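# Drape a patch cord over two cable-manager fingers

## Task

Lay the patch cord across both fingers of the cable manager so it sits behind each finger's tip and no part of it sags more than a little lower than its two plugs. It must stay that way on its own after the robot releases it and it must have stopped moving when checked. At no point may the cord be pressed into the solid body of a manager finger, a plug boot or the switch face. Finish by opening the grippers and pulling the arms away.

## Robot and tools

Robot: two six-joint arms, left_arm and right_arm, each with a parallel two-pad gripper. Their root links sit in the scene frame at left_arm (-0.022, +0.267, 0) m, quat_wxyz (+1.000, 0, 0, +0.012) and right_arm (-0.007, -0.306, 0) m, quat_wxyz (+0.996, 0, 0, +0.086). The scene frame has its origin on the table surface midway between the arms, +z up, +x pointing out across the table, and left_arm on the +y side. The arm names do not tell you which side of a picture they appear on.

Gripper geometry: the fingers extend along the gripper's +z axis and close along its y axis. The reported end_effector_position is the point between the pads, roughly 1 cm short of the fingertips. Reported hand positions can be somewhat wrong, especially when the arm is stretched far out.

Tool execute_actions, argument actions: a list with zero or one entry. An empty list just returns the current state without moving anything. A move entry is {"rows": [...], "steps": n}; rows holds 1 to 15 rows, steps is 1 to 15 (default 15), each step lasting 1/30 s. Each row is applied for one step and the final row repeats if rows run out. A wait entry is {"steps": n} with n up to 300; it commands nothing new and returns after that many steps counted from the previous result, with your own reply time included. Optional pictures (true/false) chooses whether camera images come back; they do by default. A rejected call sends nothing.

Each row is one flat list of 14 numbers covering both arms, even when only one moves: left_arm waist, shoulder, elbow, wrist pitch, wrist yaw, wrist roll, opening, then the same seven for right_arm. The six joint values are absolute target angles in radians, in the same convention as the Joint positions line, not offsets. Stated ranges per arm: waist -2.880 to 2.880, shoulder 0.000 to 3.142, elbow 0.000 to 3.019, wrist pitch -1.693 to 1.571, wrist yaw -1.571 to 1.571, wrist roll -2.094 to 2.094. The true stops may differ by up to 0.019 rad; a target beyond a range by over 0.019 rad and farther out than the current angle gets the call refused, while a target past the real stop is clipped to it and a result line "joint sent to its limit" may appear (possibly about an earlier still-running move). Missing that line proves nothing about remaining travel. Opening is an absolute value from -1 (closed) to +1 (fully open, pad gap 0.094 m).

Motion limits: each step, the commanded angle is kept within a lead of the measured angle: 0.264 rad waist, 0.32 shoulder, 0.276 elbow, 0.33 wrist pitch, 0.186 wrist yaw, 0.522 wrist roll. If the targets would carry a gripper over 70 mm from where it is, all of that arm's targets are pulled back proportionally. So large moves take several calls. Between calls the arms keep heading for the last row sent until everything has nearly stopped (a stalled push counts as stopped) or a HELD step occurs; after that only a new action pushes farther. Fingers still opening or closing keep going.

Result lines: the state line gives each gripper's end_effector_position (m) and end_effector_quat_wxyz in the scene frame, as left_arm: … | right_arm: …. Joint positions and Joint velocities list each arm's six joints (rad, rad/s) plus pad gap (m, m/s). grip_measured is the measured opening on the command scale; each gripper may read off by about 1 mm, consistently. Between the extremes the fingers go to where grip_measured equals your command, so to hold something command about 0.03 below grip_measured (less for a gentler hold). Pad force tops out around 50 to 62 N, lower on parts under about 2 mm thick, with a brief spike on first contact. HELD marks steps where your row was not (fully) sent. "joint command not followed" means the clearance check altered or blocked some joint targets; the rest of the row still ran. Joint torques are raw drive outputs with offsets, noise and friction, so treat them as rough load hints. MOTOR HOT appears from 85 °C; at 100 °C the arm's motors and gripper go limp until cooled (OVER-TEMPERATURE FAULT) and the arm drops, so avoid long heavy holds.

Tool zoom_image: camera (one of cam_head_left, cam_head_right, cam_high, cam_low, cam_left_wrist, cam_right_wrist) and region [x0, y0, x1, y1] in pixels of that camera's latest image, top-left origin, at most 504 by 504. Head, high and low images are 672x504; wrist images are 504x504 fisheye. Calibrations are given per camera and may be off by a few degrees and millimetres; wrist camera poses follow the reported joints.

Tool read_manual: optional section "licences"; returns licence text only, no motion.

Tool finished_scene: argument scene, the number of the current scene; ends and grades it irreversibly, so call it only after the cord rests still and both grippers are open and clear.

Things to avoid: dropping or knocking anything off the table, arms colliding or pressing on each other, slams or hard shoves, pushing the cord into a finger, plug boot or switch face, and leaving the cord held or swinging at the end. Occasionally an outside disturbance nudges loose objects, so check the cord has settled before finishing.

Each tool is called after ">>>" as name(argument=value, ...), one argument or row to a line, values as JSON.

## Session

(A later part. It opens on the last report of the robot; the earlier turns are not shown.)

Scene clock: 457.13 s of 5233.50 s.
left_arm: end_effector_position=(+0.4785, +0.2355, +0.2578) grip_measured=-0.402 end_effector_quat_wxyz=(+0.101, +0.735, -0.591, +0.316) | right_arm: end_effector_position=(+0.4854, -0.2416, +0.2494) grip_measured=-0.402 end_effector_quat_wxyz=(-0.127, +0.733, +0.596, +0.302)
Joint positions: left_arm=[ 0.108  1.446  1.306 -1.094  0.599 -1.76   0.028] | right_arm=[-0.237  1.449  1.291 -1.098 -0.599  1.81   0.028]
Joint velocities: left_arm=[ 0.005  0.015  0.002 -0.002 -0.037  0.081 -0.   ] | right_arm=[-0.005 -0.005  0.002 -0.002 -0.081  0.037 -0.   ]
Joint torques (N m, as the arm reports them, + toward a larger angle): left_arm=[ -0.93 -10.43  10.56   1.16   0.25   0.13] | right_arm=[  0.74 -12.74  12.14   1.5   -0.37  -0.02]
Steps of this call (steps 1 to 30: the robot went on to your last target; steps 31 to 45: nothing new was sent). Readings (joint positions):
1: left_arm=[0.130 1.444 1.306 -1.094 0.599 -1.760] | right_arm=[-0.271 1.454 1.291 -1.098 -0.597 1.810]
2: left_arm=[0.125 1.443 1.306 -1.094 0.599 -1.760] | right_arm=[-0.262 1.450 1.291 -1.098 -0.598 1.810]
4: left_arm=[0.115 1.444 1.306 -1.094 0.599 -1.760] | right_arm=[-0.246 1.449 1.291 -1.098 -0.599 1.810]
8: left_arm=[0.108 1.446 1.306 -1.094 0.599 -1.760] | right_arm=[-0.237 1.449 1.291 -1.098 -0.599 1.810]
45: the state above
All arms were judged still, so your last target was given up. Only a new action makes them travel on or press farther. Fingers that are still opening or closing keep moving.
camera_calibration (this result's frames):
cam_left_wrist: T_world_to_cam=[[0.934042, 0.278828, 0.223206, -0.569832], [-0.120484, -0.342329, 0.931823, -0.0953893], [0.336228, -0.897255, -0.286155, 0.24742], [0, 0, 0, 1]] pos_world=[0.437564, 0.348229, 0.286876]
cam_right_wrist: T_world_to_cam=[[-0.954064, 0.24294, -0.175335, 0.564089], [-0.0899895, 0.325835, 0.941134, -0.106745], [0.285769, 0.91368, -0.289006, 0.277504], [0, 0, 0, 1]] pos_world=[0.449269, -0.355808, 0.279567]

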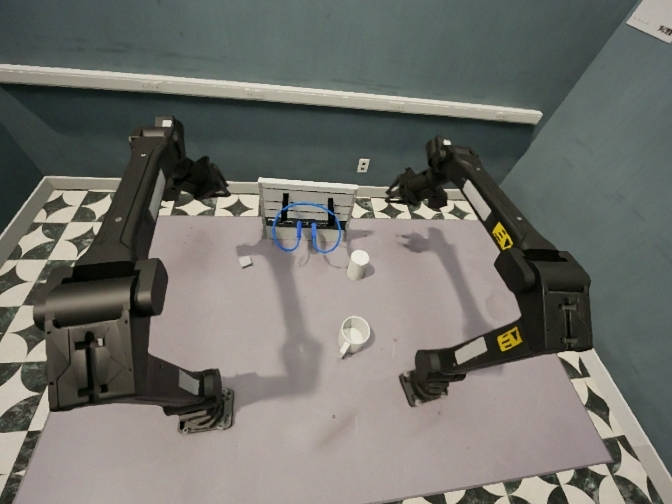

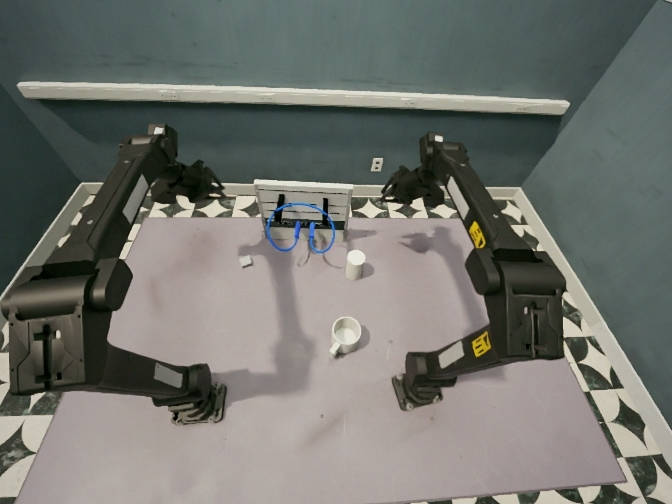

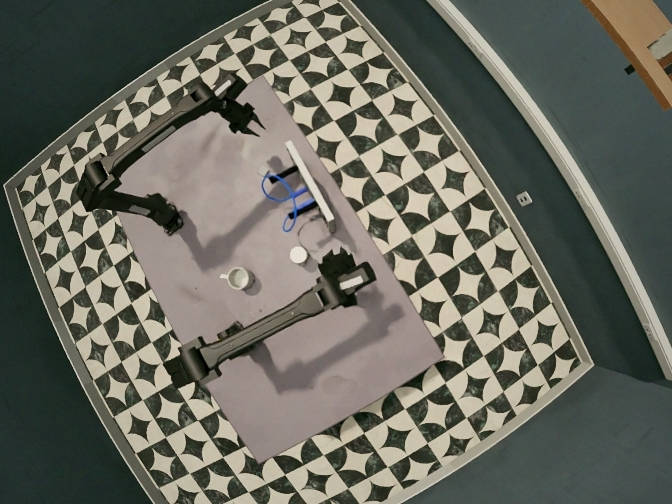

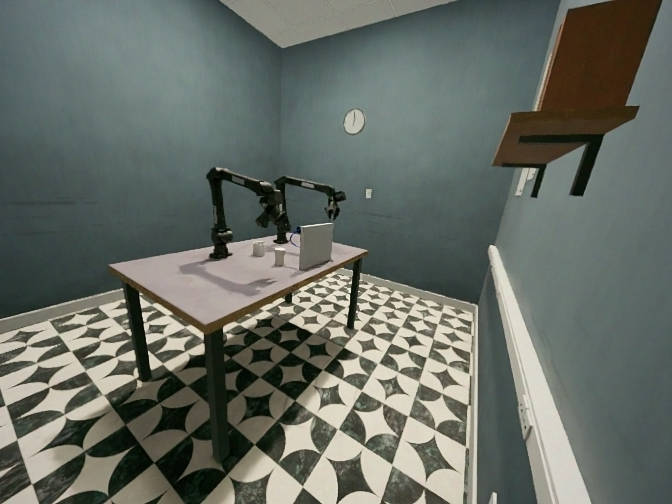

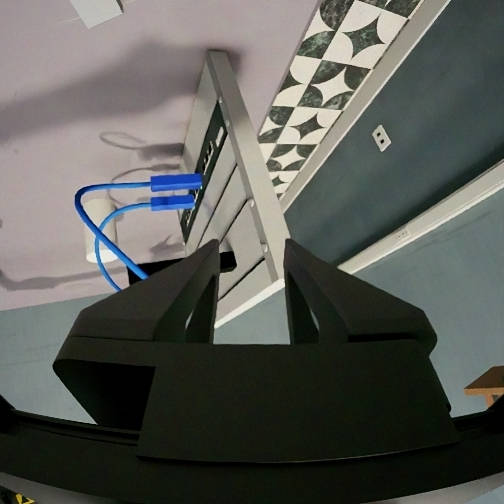

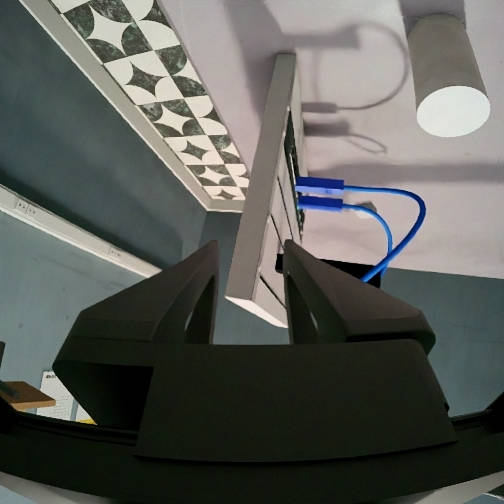

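>>> execute_actions(
  actions=[
    {"steps": 30},
  ],
)

>>> zoom_image(
  camera="cam_head_right",
  region=[250, 170, 370, 270],
)

>>> zoom_image(
  camera="cam_high",
  region=[250, 150, 340, 240],
)

>>> zoom_image(
  camera="cam_low",
  region=[270, 210, 340, 270],
)

Scene clock: 464.10 s of 5233.50 s.
left_arm: end_effector_position=(+0.4785, +0.2355, +0.2578) grip_measured=-0.402 end_effector_quat_wxyz=(+0.101, +0.735, -0.591, +0.316) | right_arm: end_effector_position=(+0.4854, -0.2416, +0.2494) grip_measured=-0.402 end_effector_quat_wxyz=(-0.127, +0.733, +0.596, +0.302)
Joint positions: left_arm=[ 0.108  1.446  1.306 -1.094  0.599 -1.76   0.028] | right_arm=[-0.237  1.449  1.291 -1.098 -0.599  1.81   0.028]
Joint velocities: left_arm=[ 0.005 -0.005 -0.007  0.012  0.007 -0.037 -0.   ] | right_arm=[ 0.005  0.005 -0.007  0.007  0.007 -0.037 -0.001]
Joint torques (N m, as the arm reports them, + toward a larger angle): left_arm=[ -0.68 -10.4   10.51   1.17   0.26   0.12] | right_arm=[  0.1  -12.4   12.08   1.35  -0.37  -0.08]
Steps of this call (steps 1 to 130: nothing new was sent; then 2.63 s passed at rest). Readings (joint positions):
1: left_arm=[0.108 1.446 1.306 -1.094 0.599 -1.760] | right_arm=[-0.237 1.449 1.291 -1.098 -0.599 1.810]
2: left_arm=[0.108 1.446 1.306 -1.094 0.599 -1.760] | right_arm=[-0.237 1.449 1.291 -1.098 -0.599 1.810]
4: left_arm=[0.108 1.446 1.306 -1.094 0.599 -1.760] | right_arm=[-0.237 1.449 1.291 -1.098 -0.599 1.810]
8: left_arm=[0.108 1.446 1.306 -1.094 0.599 -1.760] | right_arm=[-0.237 1.449 1.291 -1.098 -0.599 1.810]
130: the state above
camera_calibration (this result's frames):
cam_left_wrist: T_world_to_cam=[[0.934042, 0.278828, 0.223206, -0.569832], [-0.120484, -0.342329, 0.931823, -0.0953893], [0.336228, -0.897255, -0.286155, 0.24742], [0, 0, 0, 1]] pos_world=[0.437564, 0.348229, 0.286876]
cam_right_wrist: T_world_to_cam=[[-0.954064, 0.24294, -0.175335, 0.564089], [-0.0899895, 0.325835, 0.941134, -0.106745], [0.285769, 0.91368, -0.289006, 0.277504], [0, 0, 0, 1]] pos_world=[0.449269, -0.355808, 0.279567]

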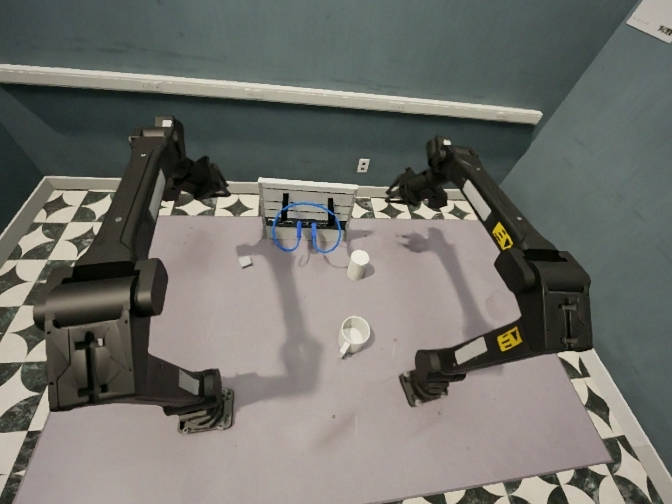

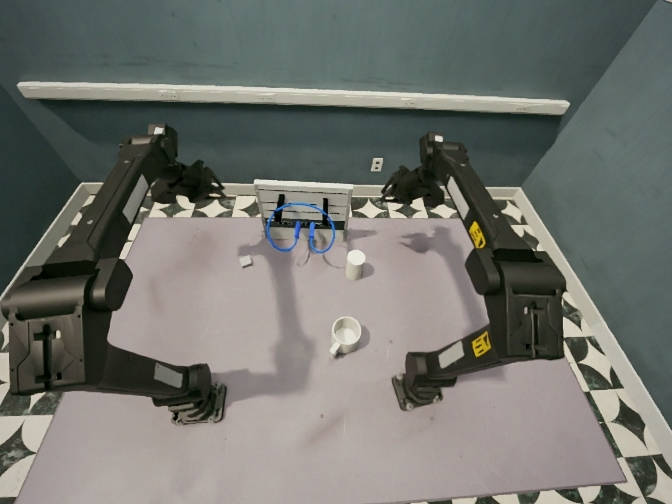

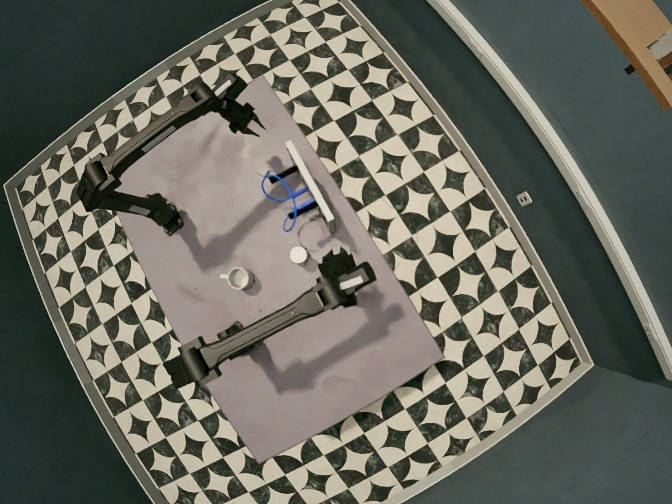

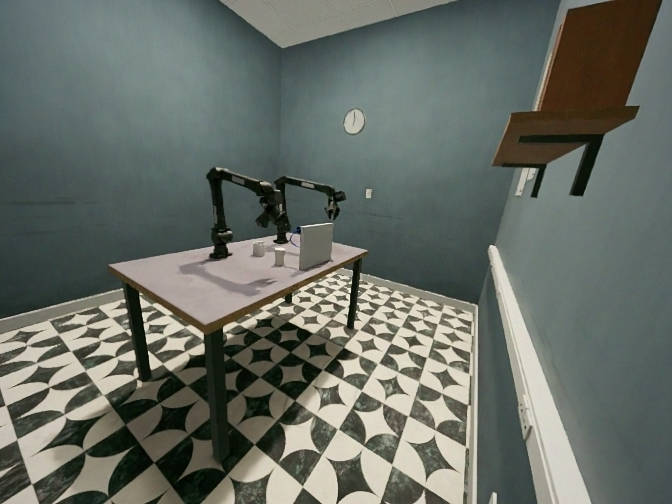

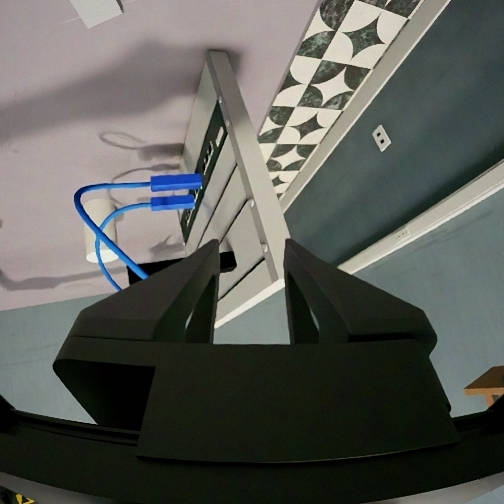

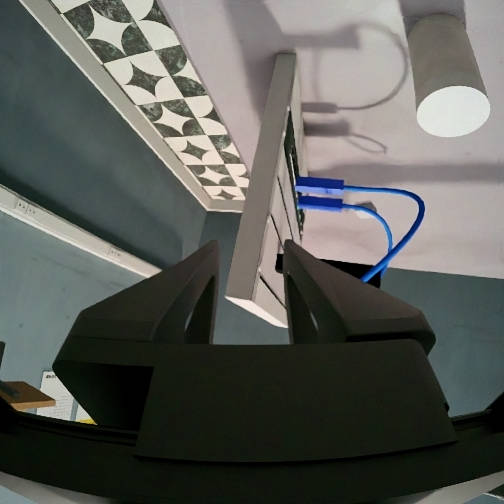

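Region (250, 170, 370, 270) of cam_head_right's 672x504 image, scaled by 4.200, with more detail than that image has.

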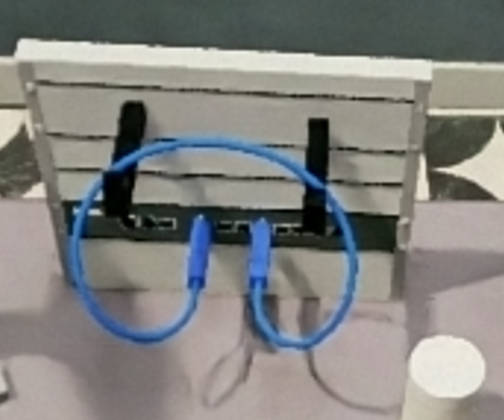

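Region (250, 150, 340, 240) of cam_high's 672x504 image, scaled by 5.600, with more detail than that image has.

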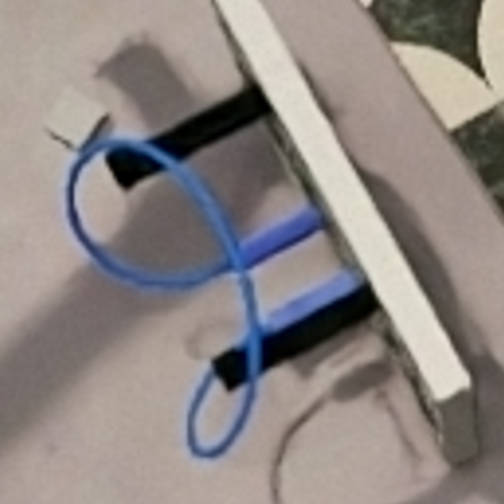

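Region (270, 210, 340, 270) of cam_low's 672x504 image, scaled by 7.200, with more detail than that image has; it fills the top 432 rows of this view, and the rest is white.

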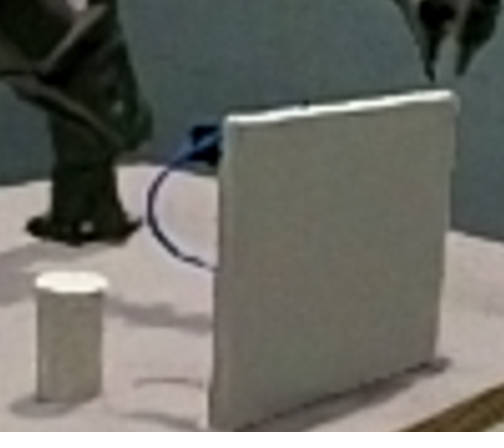

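Behind both tips, no dip, stable.

>>> finished_scene(
  scene=1,
)

The scene is finished: the task was done.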